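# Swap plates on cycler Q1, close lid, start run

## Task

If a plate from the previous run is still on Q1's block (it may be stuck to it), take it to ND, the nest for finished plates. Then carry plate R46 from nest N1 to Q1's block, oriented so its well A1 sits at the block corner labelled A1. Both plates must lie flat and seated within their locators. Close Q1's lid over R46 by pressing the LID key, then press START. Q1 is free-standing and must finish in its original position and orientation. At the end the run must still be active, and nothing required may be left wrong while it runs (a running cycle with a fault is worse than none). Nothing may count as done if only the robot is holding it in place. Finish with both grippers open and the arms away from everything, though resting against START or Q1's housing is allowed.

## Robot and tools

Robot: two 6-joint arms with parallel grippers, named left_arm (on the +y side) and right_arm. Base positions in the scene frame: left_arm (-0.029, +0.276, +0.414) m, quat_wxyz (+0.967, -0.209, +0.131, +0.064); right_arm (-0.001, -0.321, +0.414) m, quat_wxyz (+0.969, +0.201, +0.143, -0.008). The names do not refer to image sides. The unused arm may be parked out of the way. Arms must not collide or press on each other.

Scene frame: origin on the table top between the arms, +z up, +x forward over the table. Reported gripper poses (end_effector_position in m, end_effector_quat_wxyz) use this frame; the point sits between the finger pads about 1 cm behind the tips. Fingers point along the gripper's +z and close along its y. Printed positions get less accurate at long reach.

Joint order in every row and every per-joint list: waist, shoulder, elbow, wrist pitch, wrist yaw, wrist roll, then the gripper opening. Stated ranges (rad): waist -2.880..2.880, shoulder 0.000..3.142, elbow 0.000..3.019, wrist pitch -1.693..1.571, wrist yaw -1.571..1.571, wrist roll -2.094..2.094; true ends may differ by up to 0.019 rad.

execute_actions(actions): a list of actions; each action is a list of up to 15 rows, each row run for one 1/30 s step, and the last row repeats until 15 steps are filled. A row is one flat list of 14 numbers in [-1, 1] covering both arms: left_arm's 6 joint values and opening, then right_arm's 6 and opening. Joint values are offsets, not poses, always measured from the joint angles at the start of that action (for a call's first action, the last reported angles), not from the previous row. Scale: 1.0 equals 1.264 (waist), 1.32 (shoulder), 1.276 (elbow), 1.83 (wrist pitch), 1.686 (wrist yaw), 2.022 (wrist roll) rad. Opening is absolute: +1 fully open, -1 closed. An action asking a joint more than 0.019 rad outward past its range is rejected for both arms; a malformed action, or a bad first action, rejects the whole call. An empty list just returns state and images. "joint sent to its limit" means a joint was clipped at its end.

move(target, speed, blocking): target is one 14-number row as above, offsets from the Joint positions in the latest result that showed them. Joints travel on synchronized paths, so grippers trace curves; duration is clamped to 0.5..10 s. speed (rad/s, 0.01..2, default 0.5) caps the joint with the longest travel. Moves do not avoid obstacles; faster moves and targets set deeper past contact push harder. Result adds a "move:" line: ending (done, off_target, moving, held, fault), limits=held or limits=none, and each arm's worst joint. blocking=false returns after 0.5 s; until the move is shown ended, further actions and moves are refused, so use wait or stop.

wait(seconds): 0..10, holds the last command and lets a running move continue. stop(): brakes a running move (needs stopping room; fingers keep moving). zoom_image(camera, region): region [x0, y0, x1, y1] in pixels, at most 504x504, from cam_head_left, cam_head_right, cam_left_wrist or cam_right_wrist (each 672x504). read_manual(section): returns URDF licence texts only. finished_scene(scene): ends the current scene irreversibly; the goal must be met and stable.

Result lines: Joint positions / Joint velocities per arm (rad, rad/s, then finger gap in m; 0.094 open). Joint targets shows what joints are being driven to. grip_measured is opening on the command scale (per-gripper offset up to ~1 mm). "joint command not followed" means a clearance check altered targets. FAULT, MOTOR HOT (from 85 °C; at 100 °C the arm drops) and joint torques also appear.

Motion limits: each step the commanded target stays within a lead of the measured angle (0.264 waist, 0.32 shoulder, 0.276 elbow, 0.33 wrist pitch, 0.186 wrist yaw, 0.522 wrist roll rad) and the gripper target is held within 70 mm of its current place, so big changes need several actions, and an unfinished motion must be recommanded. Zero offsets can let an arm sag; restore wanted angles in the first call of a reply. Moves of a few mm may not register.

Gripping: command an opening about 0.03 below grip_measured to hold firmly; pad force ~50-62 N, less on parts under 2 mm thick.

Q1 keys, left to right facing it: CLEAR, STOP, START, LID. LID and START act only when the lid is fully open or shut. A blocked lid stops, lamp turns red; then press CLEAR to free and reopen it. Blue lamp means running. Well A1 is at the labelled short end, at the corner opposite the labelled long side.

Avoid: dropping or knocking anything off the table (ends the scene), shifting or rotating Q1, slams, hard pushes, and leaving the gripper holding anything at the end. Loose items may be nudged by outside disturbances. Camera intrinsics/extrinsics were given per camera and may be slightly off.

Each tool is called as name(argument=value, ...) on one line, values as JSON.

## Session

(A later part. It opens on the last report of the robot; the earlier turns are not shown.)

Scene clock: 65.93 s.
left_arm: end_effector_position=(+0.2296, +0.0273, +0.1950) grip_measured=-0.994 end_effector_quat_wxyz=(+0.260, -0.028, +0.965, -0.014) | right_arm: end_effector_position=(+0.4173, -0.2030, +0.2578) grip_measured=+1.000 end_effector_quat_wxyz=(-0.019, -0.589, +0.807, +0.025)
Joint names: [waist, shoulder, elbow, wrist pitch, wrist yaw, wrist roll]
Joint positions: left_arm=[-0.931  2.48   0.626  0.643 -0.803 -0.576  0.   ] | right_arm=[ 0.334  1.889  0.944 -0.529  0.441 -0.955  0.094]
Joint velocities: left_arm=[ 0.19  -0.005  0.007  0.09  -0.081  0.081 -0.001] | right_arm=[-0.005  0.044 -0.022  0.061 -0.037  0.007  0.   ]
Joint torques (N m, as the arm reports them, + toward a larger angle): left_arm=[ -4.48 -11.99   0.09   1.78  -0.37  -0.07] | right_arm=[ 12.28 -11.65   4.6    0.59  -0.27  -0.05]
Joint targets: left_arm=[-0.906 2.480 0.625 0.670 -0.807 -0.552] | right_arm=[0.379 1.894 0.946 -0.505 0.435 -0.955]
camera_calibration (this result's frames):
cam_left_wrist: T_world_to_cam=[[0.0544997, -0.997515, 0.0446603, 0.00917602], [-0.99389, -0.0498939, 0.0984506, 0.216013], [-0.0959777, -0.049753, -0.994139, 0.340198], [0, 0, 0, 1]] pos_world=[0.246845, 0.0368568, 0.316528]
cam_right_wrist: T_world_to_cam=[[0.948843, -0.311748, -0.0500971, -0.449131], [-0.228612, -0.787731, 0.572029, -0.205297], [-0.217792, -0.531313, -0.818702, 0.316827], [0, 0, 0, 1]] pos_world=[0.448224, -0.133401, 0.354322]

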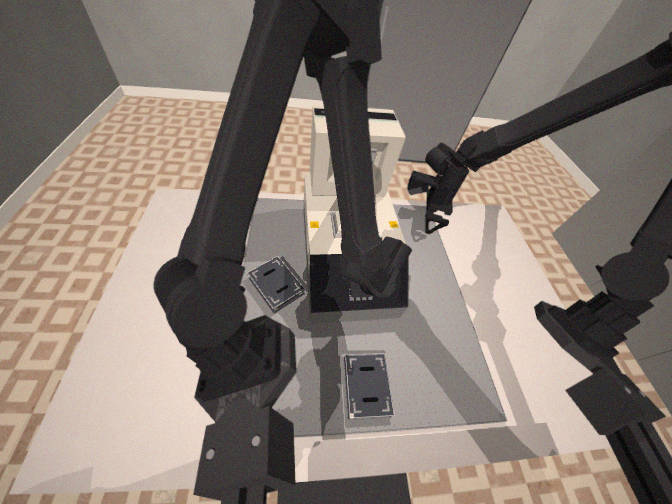

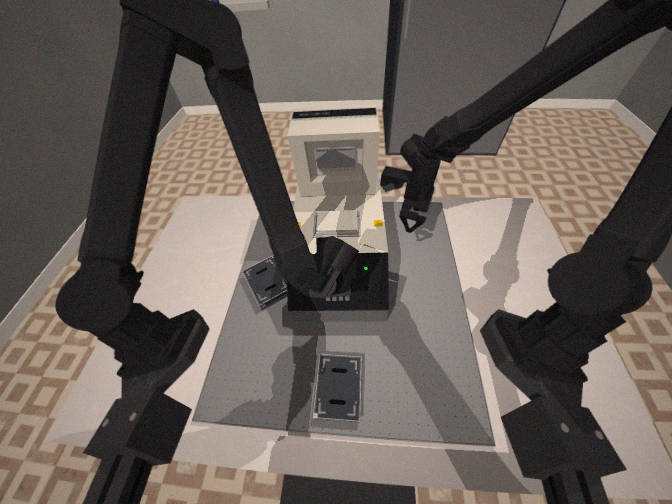

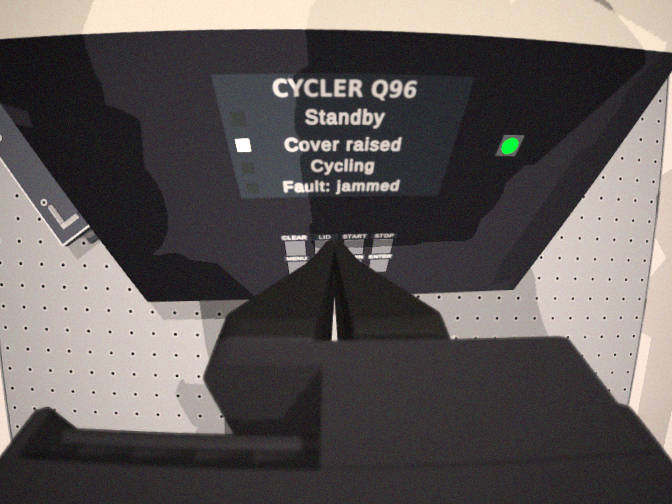

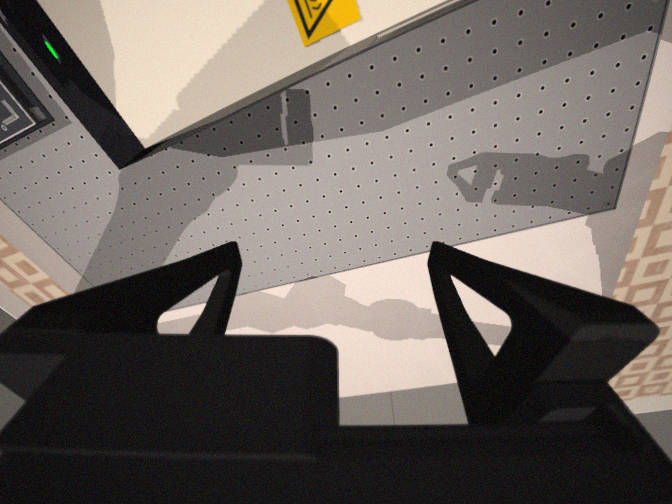

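execute_actions(actions=[[[0.020,0.004,0.001,0.0148,-0.0024,0.012,-1, 0.034,0.003,0.001,0.013,-0.0035,0,1],[0.0213,0.010,0.004,0.0148,-0.0024,0.012,-1, 0.029,0.002,-0.001,0.013,-0.0035,0,1],[0.023,0.018,0.009,0.0148,-0.0024,0.012,-1, 0.022,-0.001,-0.004,0.013,-0.0035,0,1],[0.025,0.028,0.014,0.0148,-0.0024,0.012,-1, 0.0125,-0.004,-0.008,0.013,-0.0035,0,1],[0.0276,0.040,0.021,0.0148,-0.0024,0.012,-1, 0.002,-0.007,-0.012,0.013,-0.0035,0,1],[0.0303,0.053,0.028,0.0148,-0.0024,0.012,-1, -0.010,-0.011,-0.017,0.013,-0.0035,0,1],[0.033,0.066,0.036,0.0148,-0.0024,0.012,-1, -0.022,-0.015,-0.022,0.013,-0.0035,0,1],[0.0357,0.079,0.043,0.0148,-0.0024,0.012,-1, -0.033,-0.019,-0.026,0.013,-0.0035,0,1],[0.038,0.091,0.050,0.0148,-0.0024,0.012,-1, -0.044,-0.022,-0.031,0.013,-0.0035,0,1],[0.0403,0.101,0.055,0.0148,-0.0024,0.012,-1, -0.053,-0.025,-0.034,0.013,-0.0035,0,1],[0.042,0.109,0.060,0.0148,-0.0024,0.012,-1, -0.060,-0.028,-0.037,0.013,-0.0035,0,1],[0.043,0.114,0.063,0.0148,-0.0024,0.012,-1, -0.065,-0.029,-0.039,0.013,-0.0035,0,1],[0.0435,0.116,0.064,0.0148,-0.0024,0.012,-1, -0.067,-0.030,-0.040,0.013,-0.0035,0,1]]])

wait(seconds=0.3)

Scene clock: 67.37 s.
left_arm: end_effector_position=(+0.2145, +0.0310, +0.1442) grip_measured=-0.994 end_effector_quat_wxyz=(+0.233, -0.023, +0.972, +0.016) | right_arm: end_effector_position=(+0.3949, -0.2396, +0.2398) grip_measured=+1.000 end_effector_quat_wxyz=(-0.050, -0.564, +0.824, +0.034)
Joint names: [waist, shoulder, elbow, wrist pitch, wrist yaw, wrist roll]
Joint positions: left_arm=[-0.882  2.626  0.702  0.651 -0.805 -0.564  0.   ] | right_arm=[ 0.252  1.878  0.892 -0.519  0.436 -0.955  0.094]
Joint velocities: left_arm=[ 0.024  0.151 -0.002  0.002  0.022  0.081  0.   ] | right_arm=[-0.22  -0.073 -0.027 -0.007 -0.066  0.007  0.   ]
Joint torques (N m, as the arm reports them, + toward a larger angle): left_arm=[ -5.6  -12.09  -0.14   1.64  -0.36  -0.07] | right_arm=[  8.46 -13.65   3.86   0.35  -0.08  -0.05]
Joint targets: left_arm=[-0.876 2.633 0.708 0.670 -0.807 -0.552] | right_arm=[0.250 1.849 0.893 -0.505 0.435 -0.955]
camera_calibration (this result's frames):
cam_left_wrist: T_world_to_cam=[[0.0605075, -0.998026, -0.0167978, 0.0235667], [-0.98641, -0.0623616, 0.152005, 0.197192], [-0.152753, 0.00737208, -0.988237, 0.298], [0, 0, 0, 1]] pos_world=[0.238607, 0.0336206, 0.264916]
cam_right_wrist: T_world_to_cam=[[0.924423, -0.368531, -0.0981188, -0.432577], [-0.238752, -0.759868, 0.604647, -0.226007], [-0.297388, -0.535523, -0.790427, 0.301378], [0, 0, 0, 1]] pos_world=[0.435551, -0.169759, 0.332428]

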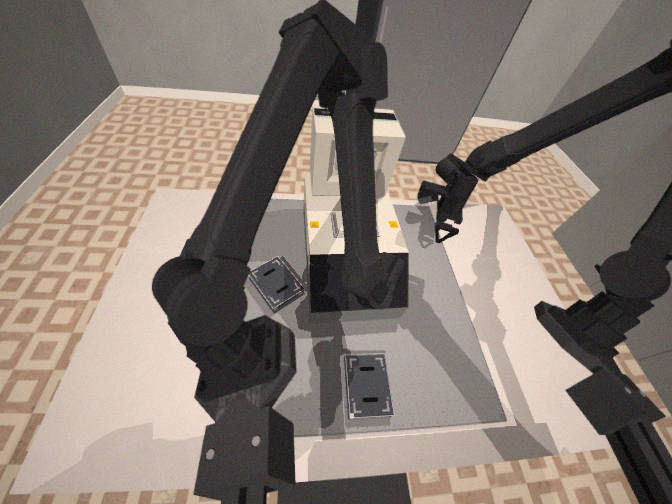

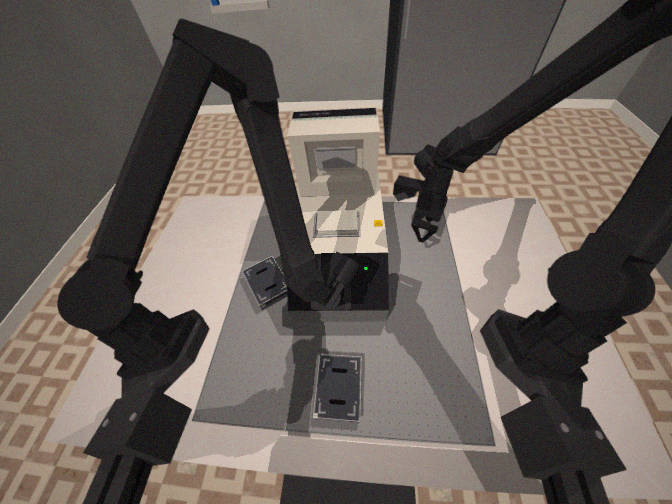

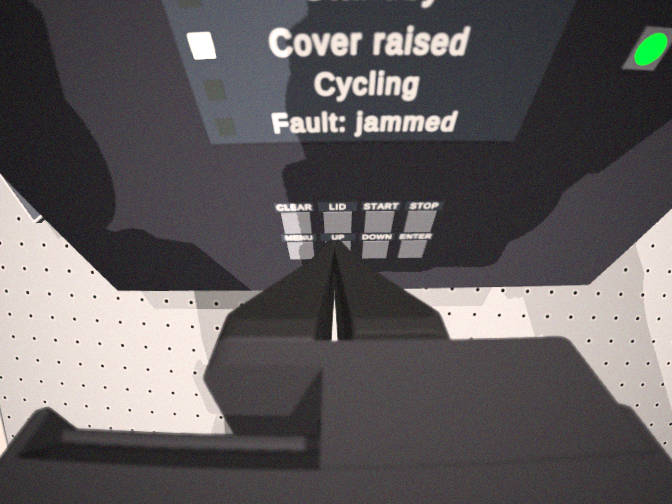

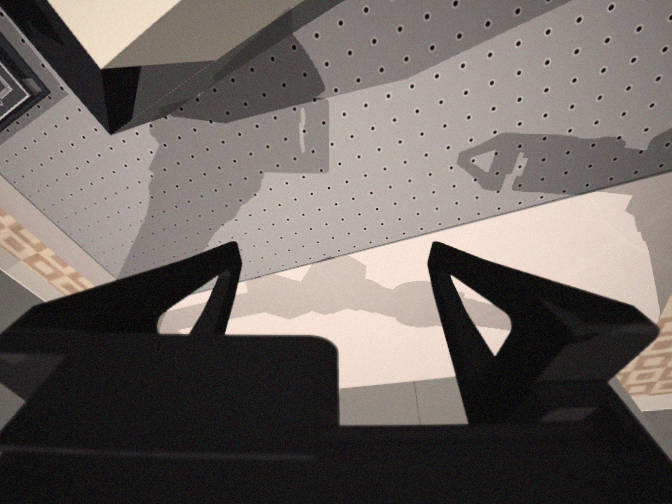

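Scene clock: 67.67 s.
left_arm: end_effector_position=(+0.2127, +0.0321, +0.1425) grip_measured=-0.994 end_effector_quat_wxyz=(+0.231, -0.022, +0.972, +0.017) | right_arm: end_effector_position=(+0.3966, -0.2433, +0.2405) grip_measured=+1.000 end_effector_quat_wxyz=(-0.049, -0.560, +0.826, +0.033)
Joint names: [waist, shoulder, elbow, wrist pitch, wrist yaw, wrist roll]
Joint positions: left_arm=[-0.881  2.631  0.702  0.651 -0.805 -0.564  0.   ] | right_arm=[ 0.245  1.871  0.892 -0.519  0.436 -0.955  0.094]
Joint velocities: left_arm=[-0.005 -0.015  0.007 -0.022 -0.037 -0.037  0.001] | right_arm=[-0.005 -0.005 -0.022  0.007  0.066 -0.007  0.   ]
Joint torques (N m, as the arm reports them, + toward a larger angle): left_arm=[ -5.37 -11.58  -0.18   1.69  -0.36  -0.06] | right_arm=[  7.93 -13.29   3.72   0.39  -0.08  -0.05]
Joint targets: left_arm=[-0.876 2.633 0.708 0.670 -0.807 -0.552] | right_arm=[0.250 1.849 0.893 -0.505 0.435 -0.955]
wait: 0.30 s; no rest
camera_calibration (this result's frames):
cam_left_wrist: T_world_to_cam=[[0.059155, -0.998041, -0.0203639, 0.0255044], [-0.985937, -0.0616073, 0.155349, 0.195186], [-0.156299, 0.0108878, -0.98765, 0.296627], [0, 0, 0, 1]] pos_world=[0.237295, 0.0342497, 0.263161]
cam_right_wrist: T_world_to_cam=[[0.921144, -0.377321, -0.0955107, -0.436986], [-0.247334, -0.756926, 0.604887, -0.224763], [-0.300531, -0.533566, -0.790562, 0.302212], [0, 0, 0, 1]] pos_world=[0.43776, -0.173763, 0.333137]

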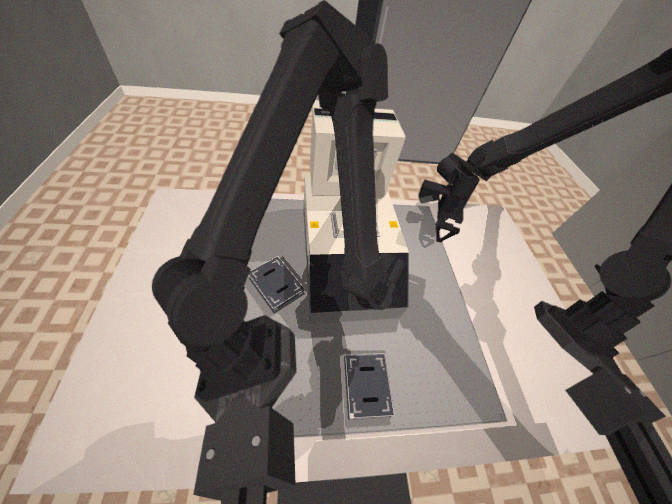

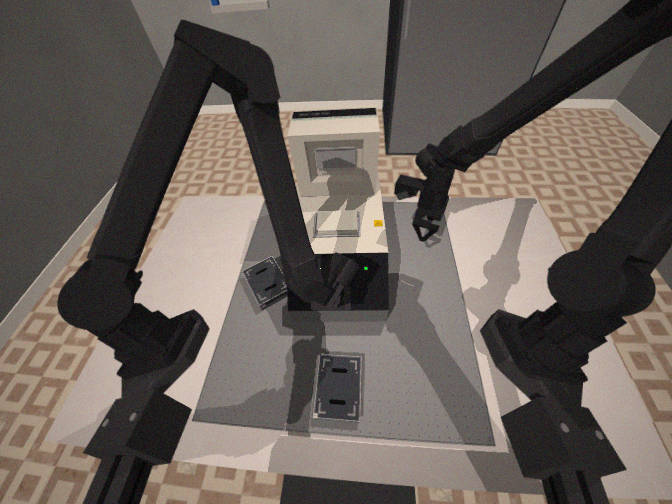

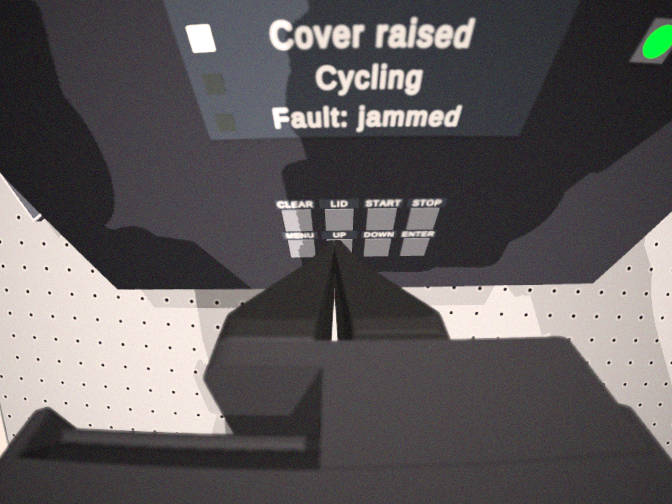

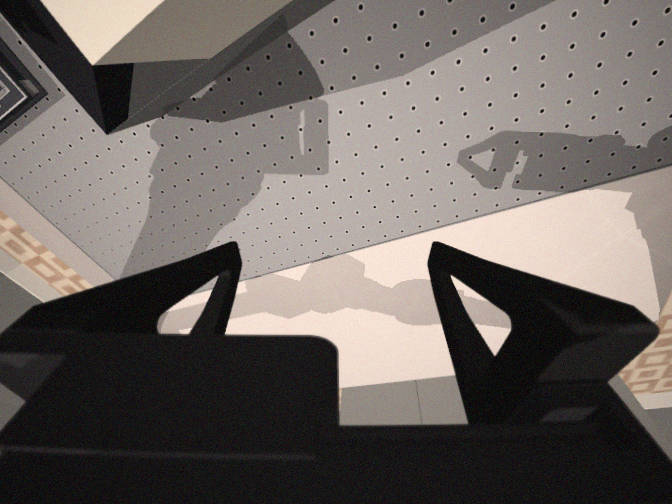

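zoom_image(camera="cam_head_right", region=[305, 200, 375, 245])

Region (305, 200, 375, 245) of cam_head_right's 672x504 image, scaled by 7.200, with more detail than that image has; it fills the top 324 rows of this view, and the rest is white.

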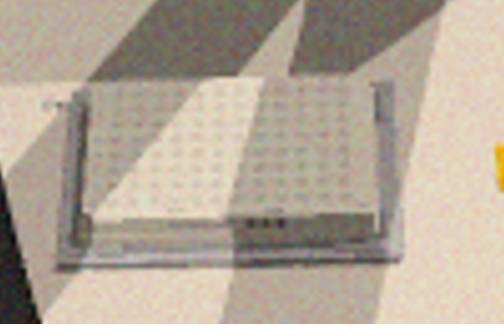

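execute_actions(actions=[[[0.004,0.002,0.004,0.015,-0.001,0.006,-1, 0.004,-0.012,0,0.005,0,0,1],[0.004,0.002,0.004,0.021,-0.001,0.006,-1, 0.004,-0.012,0,0.005,0,0,1],[0.004,0.002,0.004,0.027,-0.001,0.006,-1, 0.004,-0.012,0,0.005,0,0,1],[0.004,0.002,0.004,0.0306,-0.001,0.006,-1, 0.004,-0.012,0,0.005,0,0,1],[0.005,0.002,0.004,0.0306,-0.001,0.006,-1, 0.004,-0.012,0,0.005,0,0,1],[0.008,0.002,0.005,0.0306,-0.001,0.006,-1, 0.004,-0.012,0,0.005,0,0,1],[0.012,0.003,0.007,0.0306,-0.001,0.006,-1, 0.004,-0.012,0,0.005,0,0,1],[0.016,0.003,0.0095,0.0306,-0.001,0.006,-1, 0.004,-0.012,0,0.005,0,0,1],[0.020,0.004,0.012,0.0306,-0.001,0.006,-1, 0.004,-0.012,0,0.005,0,0,1],[0.024,0.004,0.0145,0.0306,-0.001,0.006,-1, 0.004,-0.012,0,0.005,0,0,1],[0.028,0.005,0.017,0.0306,-0.001,0.006,-1, 0.004,-0.012,0,0.005,0,0,1],[0.032,0.005,0.0195,0.0306,-0.001,0.006,-1, 0.004,-0.012,0,0.005,0,0,1],[0.036,0.005,0.022,0.0306,-0.001,0.006,-1, 0.004,-0.012,0,0.005,0,0,1],[0.040,0.005,0.0243,0.0306,-0.001,0.006,-1, 0.004,-0.012,0,0.005,0,0,1],[0.044,0.005,0.0266,0.0306,-0.001,0.006,-1, 0.004,-0.012,0,0.005,0,0,1]]])

wait(seconds=0.2)

Scene clock: 69.10 s.
left_arm: end_effector_position=(+0.2247, +0.0307, +0.1411) grip_measured=-0.994 end_effector_quat_wxyz=(+0.240, -0.045, +0.970, +0.010) | right_arm: end_effector_position=(+0.3966, -0.2433, +0.2405) grip_measured=+1.000 end_effector_quat_wxyz=(-0.049, -0.560, +0.826, +0.033)
Joint names: [waist, shoulder, elbow, wrist pitch, wrist yaw, wrist roll]
Joint positions: left_arm=[-0.857  2.631  0.714  0.685 -0.803 -0.563  0.   ] | right_arm=[ 0.245  1.871  0.892 -0.519  0.436 -0.955  0.094]
Joint velocities: left_arm=[-0.024  0.005 -0.002 -0.017 -0.022 -0.022 -0.   ] | right_arm=[-0.005 -0.005  0.002 -0.012 -0.037 -0.051  0.   ]
Joint torques (N m, as the arm reports them, + toward a larger angle): left_arm=[ -3.64 -11.65   1.06   1.79  -0.43  -0.07] | right_arm=[  7.93 -12.76   3.63   0.22  -0.03  -0.05]
Joint targets: left_arm=[-0.825 2.637 0.736 0.707 -0.807 -0.552] | right_arm=[0.250 1.855 0.892 -0.510 0.436 -0.955]
camera_calibration (this result's frames):
cam_left_wrist: T_world_to_cam=[[0.0999545, -0.994977, 0.00543307, 0.0104633], [-0.985345, -0.0982254, 0.13945, 0.2104], [-0.138216, -0.0192921, -0.990214, 0.294372], [0, 0, 0, 1]] pos_world=[0.246958, 0.0367565, 0.262094]
cam_right_wrist: T_world_to_cam=[[0.921144, -0.377321, -0.0955107, -0.436986], [-0.247334, -0.756926, 0.604887, -0.224763], [-0.300531, -0.533566, -0.790562, 0.302212], [0, 0, 0, 1]] pos_world=[0.43776, -0.173763, 0.333137]

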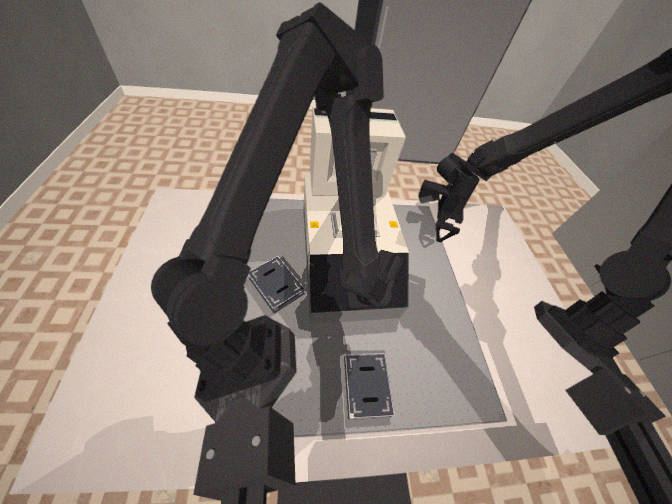

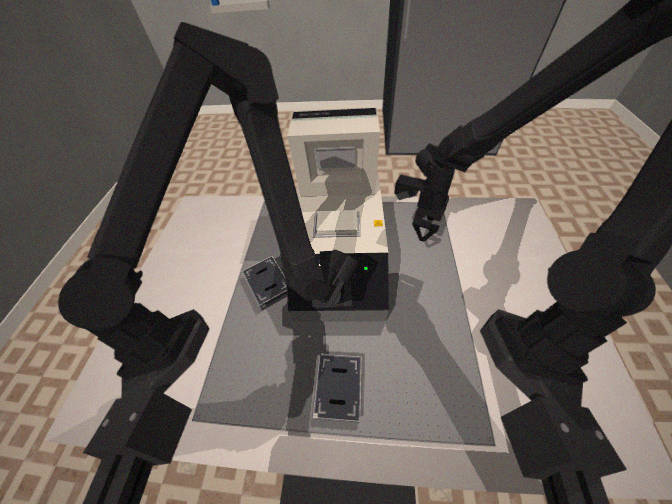

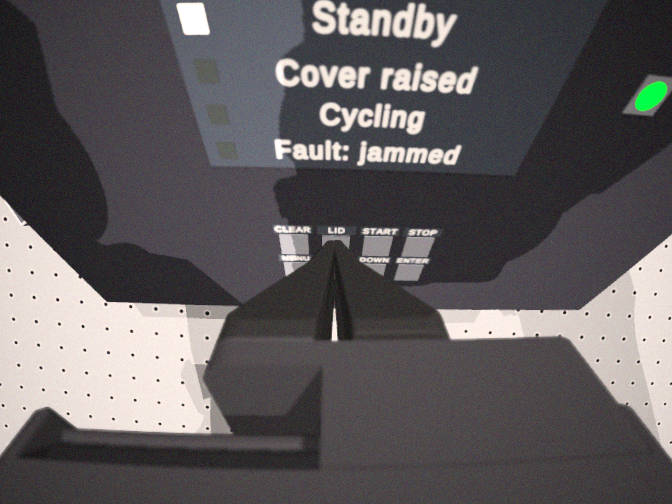

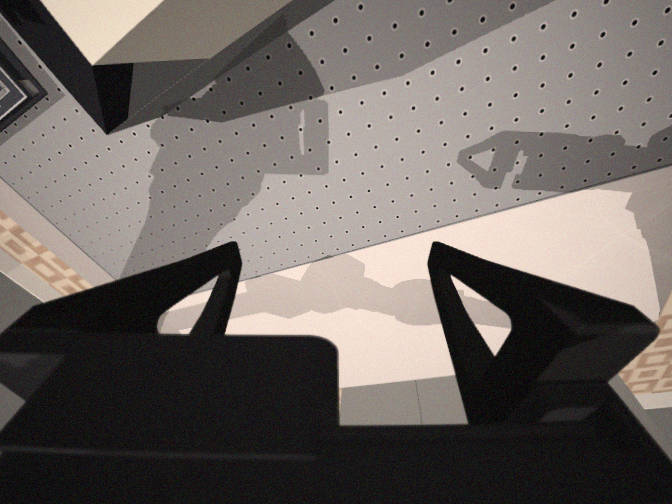

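Scene clock: 69.30 s.
left_arm: end_effector_position=(+0.2247, +0.0307, +0.1411) grip_measured=-0.994 end_effector_quat_wxyz=(+0.240, -0.045, +0.970, +0.010) | right_arm: end_effector_position=(+0.3966, -0.2433, +0.2405) grip_measured=+1.000 end_effector_quat_wxyz=(-0.049, -0.560, +0.826, +0.033)
Joint names: [waist, shoulder, elbow, wrist pitch, wrist yaw, wrist roll]
Joint positions: left_arm=[-0.857  2.631  0.714  0.685 -0.803 -0.563  0.   ] | right_arm=[ 0.245  1.871  0.892 -0.519  0.436 -0.955  0.094]
Joint velocities: left_arm=[-0.015 -0.015 -0.012 -0.007  0.007 -0.022  0.   ] | right_arm=[ 0.005 -0.005  0.002 -0.017 -0.037  0.051  0.   ]
Joint torques (N m, as the arm reports them, + toward a larger angle): left_arm=[ -3.63 -11.47   1.06   1.82  -0.45  -0.07] | right_arm=[  7.92 -12.78   3.65   0.22  -0.04  -0.05]
Joint targets: left_arm=[-0.825 2.637 0.736 0.707 -0.807 -0.551] | right_arm=[0.250 1.855 0.892 -0.510 0.436 -0.955]
wait: 0.20 s; at rest by 0.17 s
camera_calibration (this result's frames):
cam_left_wrist: T_world_to_cam=[[0.0996187, -0.995012, 0.00525547, 0.0105649], [-0.985376, -0.0979175, 0.139448, 0.210398], [-0.138238, -0.0190703, -0.990215, 0.29437], [0, 0, 0, 1]] pos_world=[0.246962, 0.0367276, 0.262095]
cam_right_wrist: T_world_to_cam=[[0.921144, -0.377321, -0.0955107, -0.436986], [-0.247334, -0.756926, 0.604887, -0.224763], [-0.300531, -0.533566, -0.790562, 0.302212], [0, 0, 0, 1]] pos_world=[0.43776, -0.173763, 0.333137]

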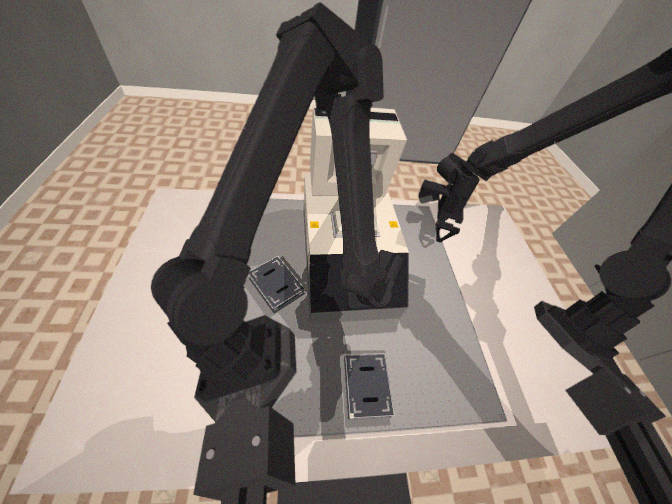

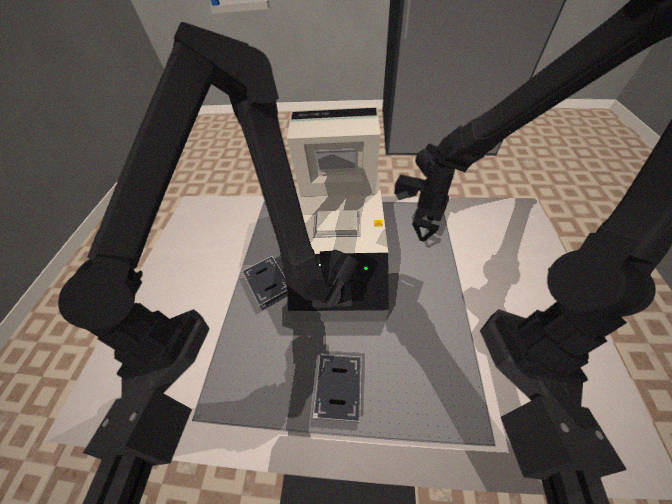

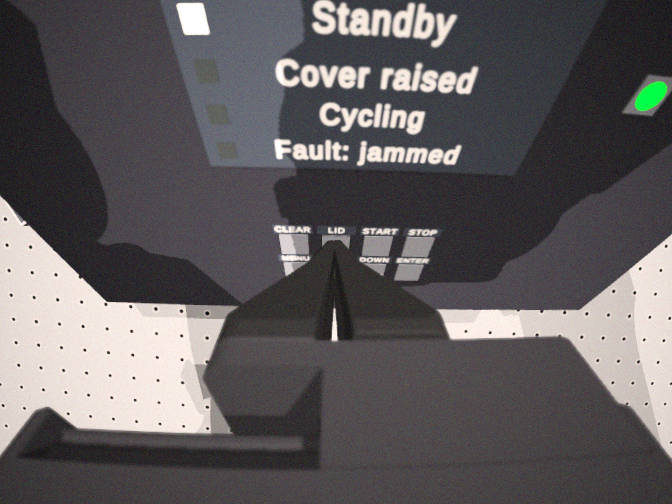

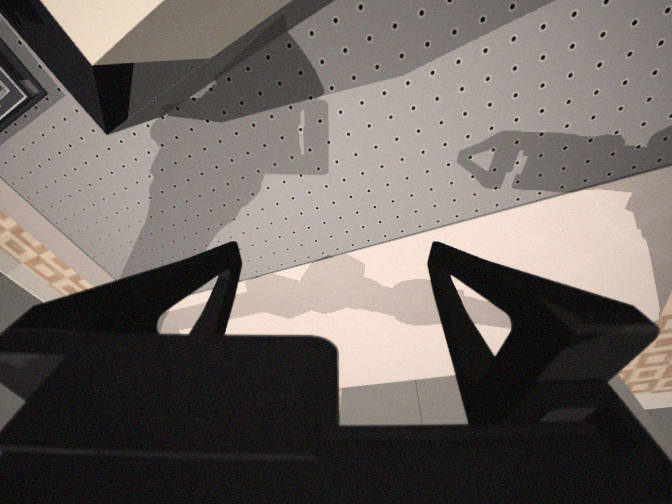

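execute_actions(actions=[[[0.012,0.002,0.010,0.008,0,0.005,-1, 0.004,-0.012,0,0.005,0,0,1],[0.0,0.002,0.004,0.008,0,0.005,-1, 0.004,-0.012,0,0.005,0,0,1],[-0.010,0.002,0.002,0.008,0,0.005,-1, 0.004,-0.012,0,0.005,0,0,1],[-0.016,0.002,0.002,0.008,0,0.005,-1, 0.004,-0.012,0,0.005,0,0,1],[-0.021,0.002,0.002,0.008,0,0.005,-1, 0.004,-0.012,0,0.005,0,0,1],[-0.026,0.002,0.002,0.008,0,0.005,-1, 0.004,-0.012,0,0.005,0,0,1],[-0.030,0.002,0.002,0.010,0.002,0.005,-1, 0.004,-0.012,0,0.005,0,0,1],[-0.033,0.002,0.002,0.012,0.006,0.005,-1, 0.004,-0.012,0,0.005,0,0,1],[-0.035,0.002,0.002,0.014,0.012,0.005,-1, 0.004,-0.012,0,0.005,0,0,1],[-0.035,0.002,0.002,0.016,0.019,0.005,-1, 0.004,-0.012,0,0.005,0,0,1],[-0.035,0.002,0.002,0.018,0.026,0.005,-1, 0.004,-0.012,0,0.005,0,0,1],[-0.035,0.002,0.002,0.020,0.032,0.005,-1, 0.004,-0.012,0,0.005,0,0,1],[-0.035,0.002,0.002,0.022,0.036,0.005,-1, 0.004,-0.012,0,0.005,0,0,1],[-0.035,0.002,0.002,0.022,0.0374,0.005,-1, 0.004,-0.012,0,0.005,0,0,1]]])

wait(seconds=7)

Scene clock: 70.80 s.
left_arm: end_effector_position=(+0.2187, +0.0103, +0.1461) grip_measured=-0.994 end_effector_quat_wxyz=(+0.237, -0.029, +0.971, -0.027) | right_arm: end_effector_position=(+0.3966, -0.2433, +0.2405) grip_measured=+1.000 end_effector_quat_wxyz=(-0.049, -0.560, +0.826, +0.033)
Joint names: [waist, shoulder, elbow, wrist pitch, wrist yaw, wrist roll]
Joint positions: left_arm=[-0.893  2.631  0.713  0.7   -0.744 -0.563  0.   ] | right_arm=[ 0.245  1.871  0.892 -0.519  0.436 -0.955  0.094]
Joint velocities: left_arm=[ 0.005 -0.005 -0.022  0.046  0.066 -0.037 -0.   ] | right_arm=[-0.005 -0.015 -0.017 -0.012  0.022 -0.007  0.   ]
Joint torques (N m, as the arm reports them, + toward a larger angle): left_arm=[ -6.32 -12.13  -0.16   1.79  -0.1   -0.08] | right_arm=[  7.92 -12.74   3.64   0.23  -0.03  -0.05]
Joint targets: left_arm=[-0.901 2.633 0.716 0.725 -0.740 -0.553] | right_arm=[0.250 1.855 0.892 -0.510 0.436 -0.955]
camera_calibration (this result's frames):
cam_left_wrist: T_world_to_cam=[[0.0508226, -0.996352, 0.0685531, -0.00766388], [-0.988336, -0.040309, 0.146861, 0.20068], [-0.143562, -0.0752173, -0.986779, 0.299288], [0, 0, 0, 1]] pos_world=[0.241694, 0.0229649, 0.266384]
cam_right_wrist: T_world_to_cam=[[0.921144, -0.377321, -0.0955107, -0.436986], [-0.247334, -0.756926, 0.604887, -0.224763], [-0.300531, -0.533566, -0.790562, 0.302212], [0, 0, 0, 1]] pos_world=[0.43776, -0.173763, 0.333137]

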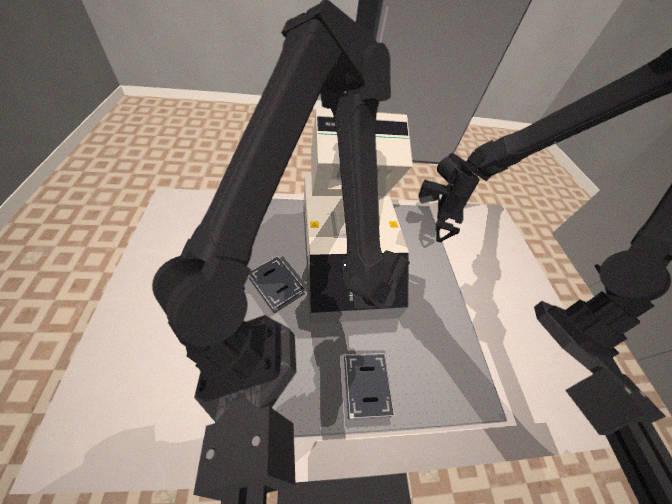

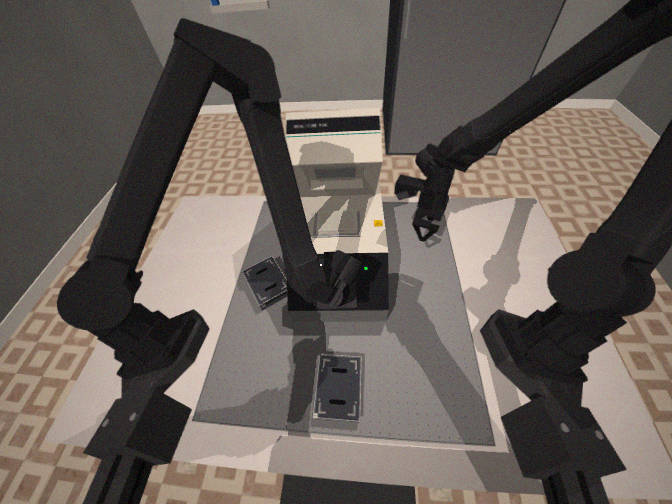

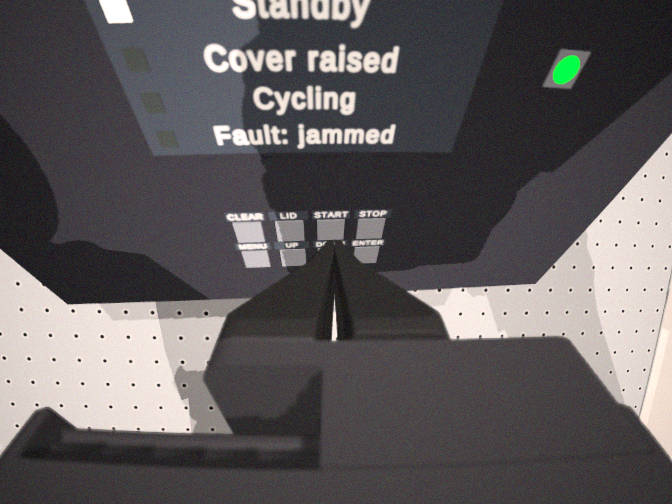

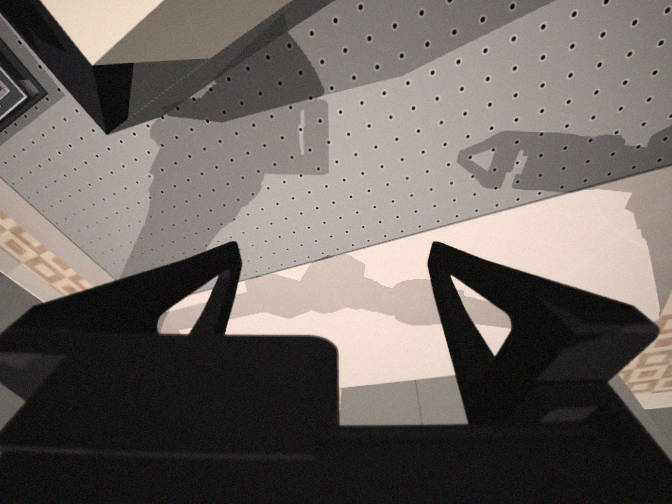

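Scene clock: 77.80 s.
left_arm: end_effector_position=(+0.2189, +0.0099, +0.1462) grip_measured=-0.994 end_effector_quat_wxyz=(+0.237, -0.029, +0.971, -0.028) | right_arm: end_effector_position=(+0.3966, -0.2433, +0.2405) grip_measured=+1.000 end_effector_quat_wxyz=(-0.049, -0.560, +0.826, +0.033)
Joint names: [waist, shoulder, elbow, wrist pitch, wrist yaw, wrist roll]
Joint positions: left_arm=[-0.893  2.631  0.713  0.703 -0.743 -0.563  0.   ] | right_arm=[ 0.245  1.871  0.892 -0.519  0.436 -0.955  0.094]
Joint velocities: left_arm=[ 0.005 -0.015  0.002 -0.002  0.007 -0.022 -0.   ] | right_arm=[-0.005  0.005  0.002 -0.012  0.037 -0.051  0.   ]
Joint torques (N m, as the arm reports them, + toward a larger angle): left_arm=[ -6.29 -12.08  -0.19   1.89  -0.09  -0.08] | right_arm=[  7.92 -12.71   3.64   0.22  -0.03  -0.05]
Joint targets: left_arm=[-0.901 2.633 0.716 0.725 -0.740 -0.553] | right_arm=[0.250 1.855 0.892 -0.510 0.436 -0.955]
wait: 7.00 s; at rest by 0.20 s
camera_calibration (this result's frames):
cam_left_wrist: T_world_to_cam=[[0.05133, -0.99616, 0.0709234, -0.00853722], [-0.988441, -0.0405314, 0.146085, 0.201045], [-0.142649, -0.0776022, -0.986726, 0.299268], [0, 0, 0, 1]] pos_world=[0.24185, 0.022868, 0.266531]
cam_right_wrist: T_world_to_cam=[[0.921144, -0.377321, -0.0955107, -0.436986], [-0.247334, -0.756926, 0.604887, -0.224763], [-0.300531, -0.533566, -0.790562, 0.302212], [0, 0, 0, 1]] pos_world=[0.43776, -0.173763, 0.333137]

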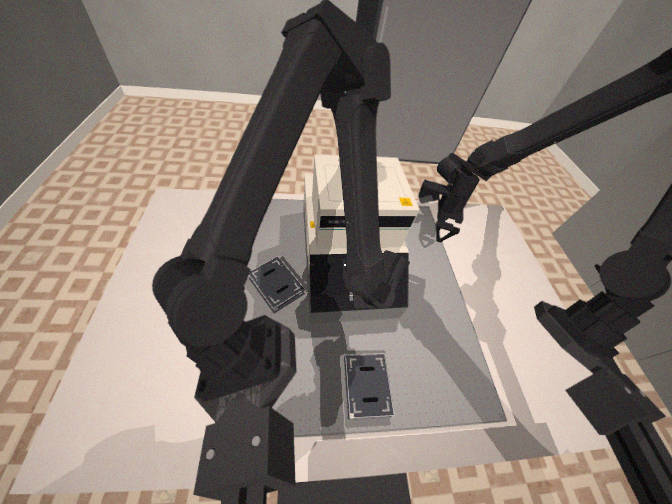

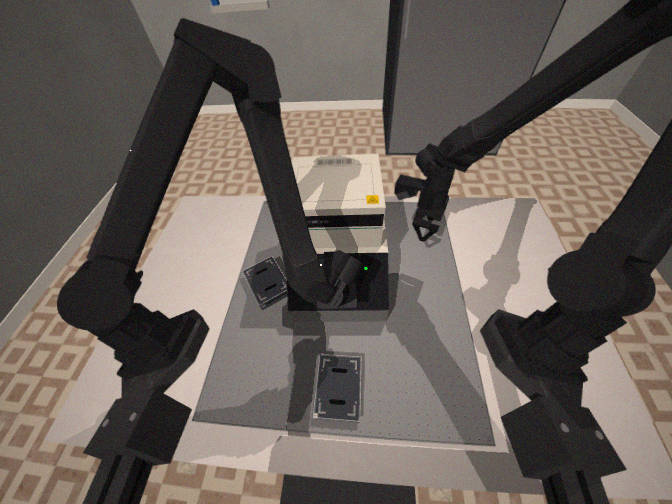

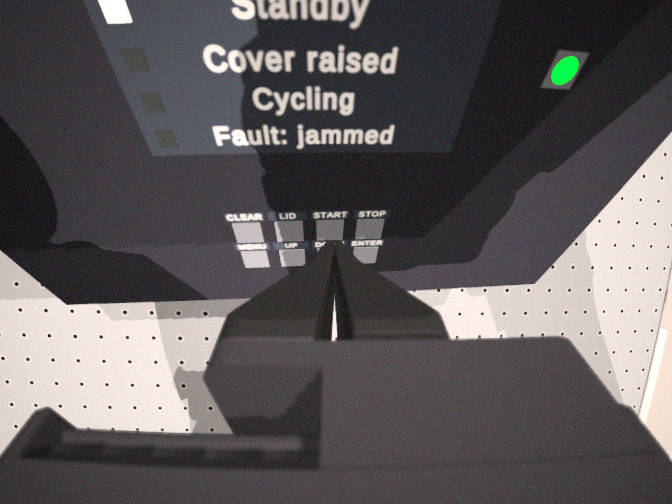

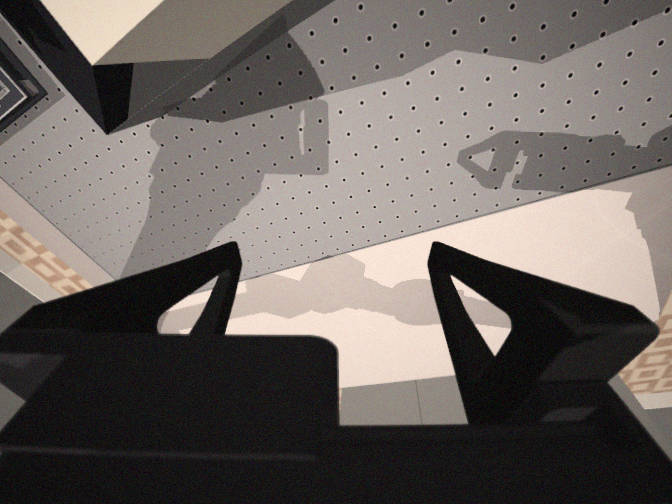

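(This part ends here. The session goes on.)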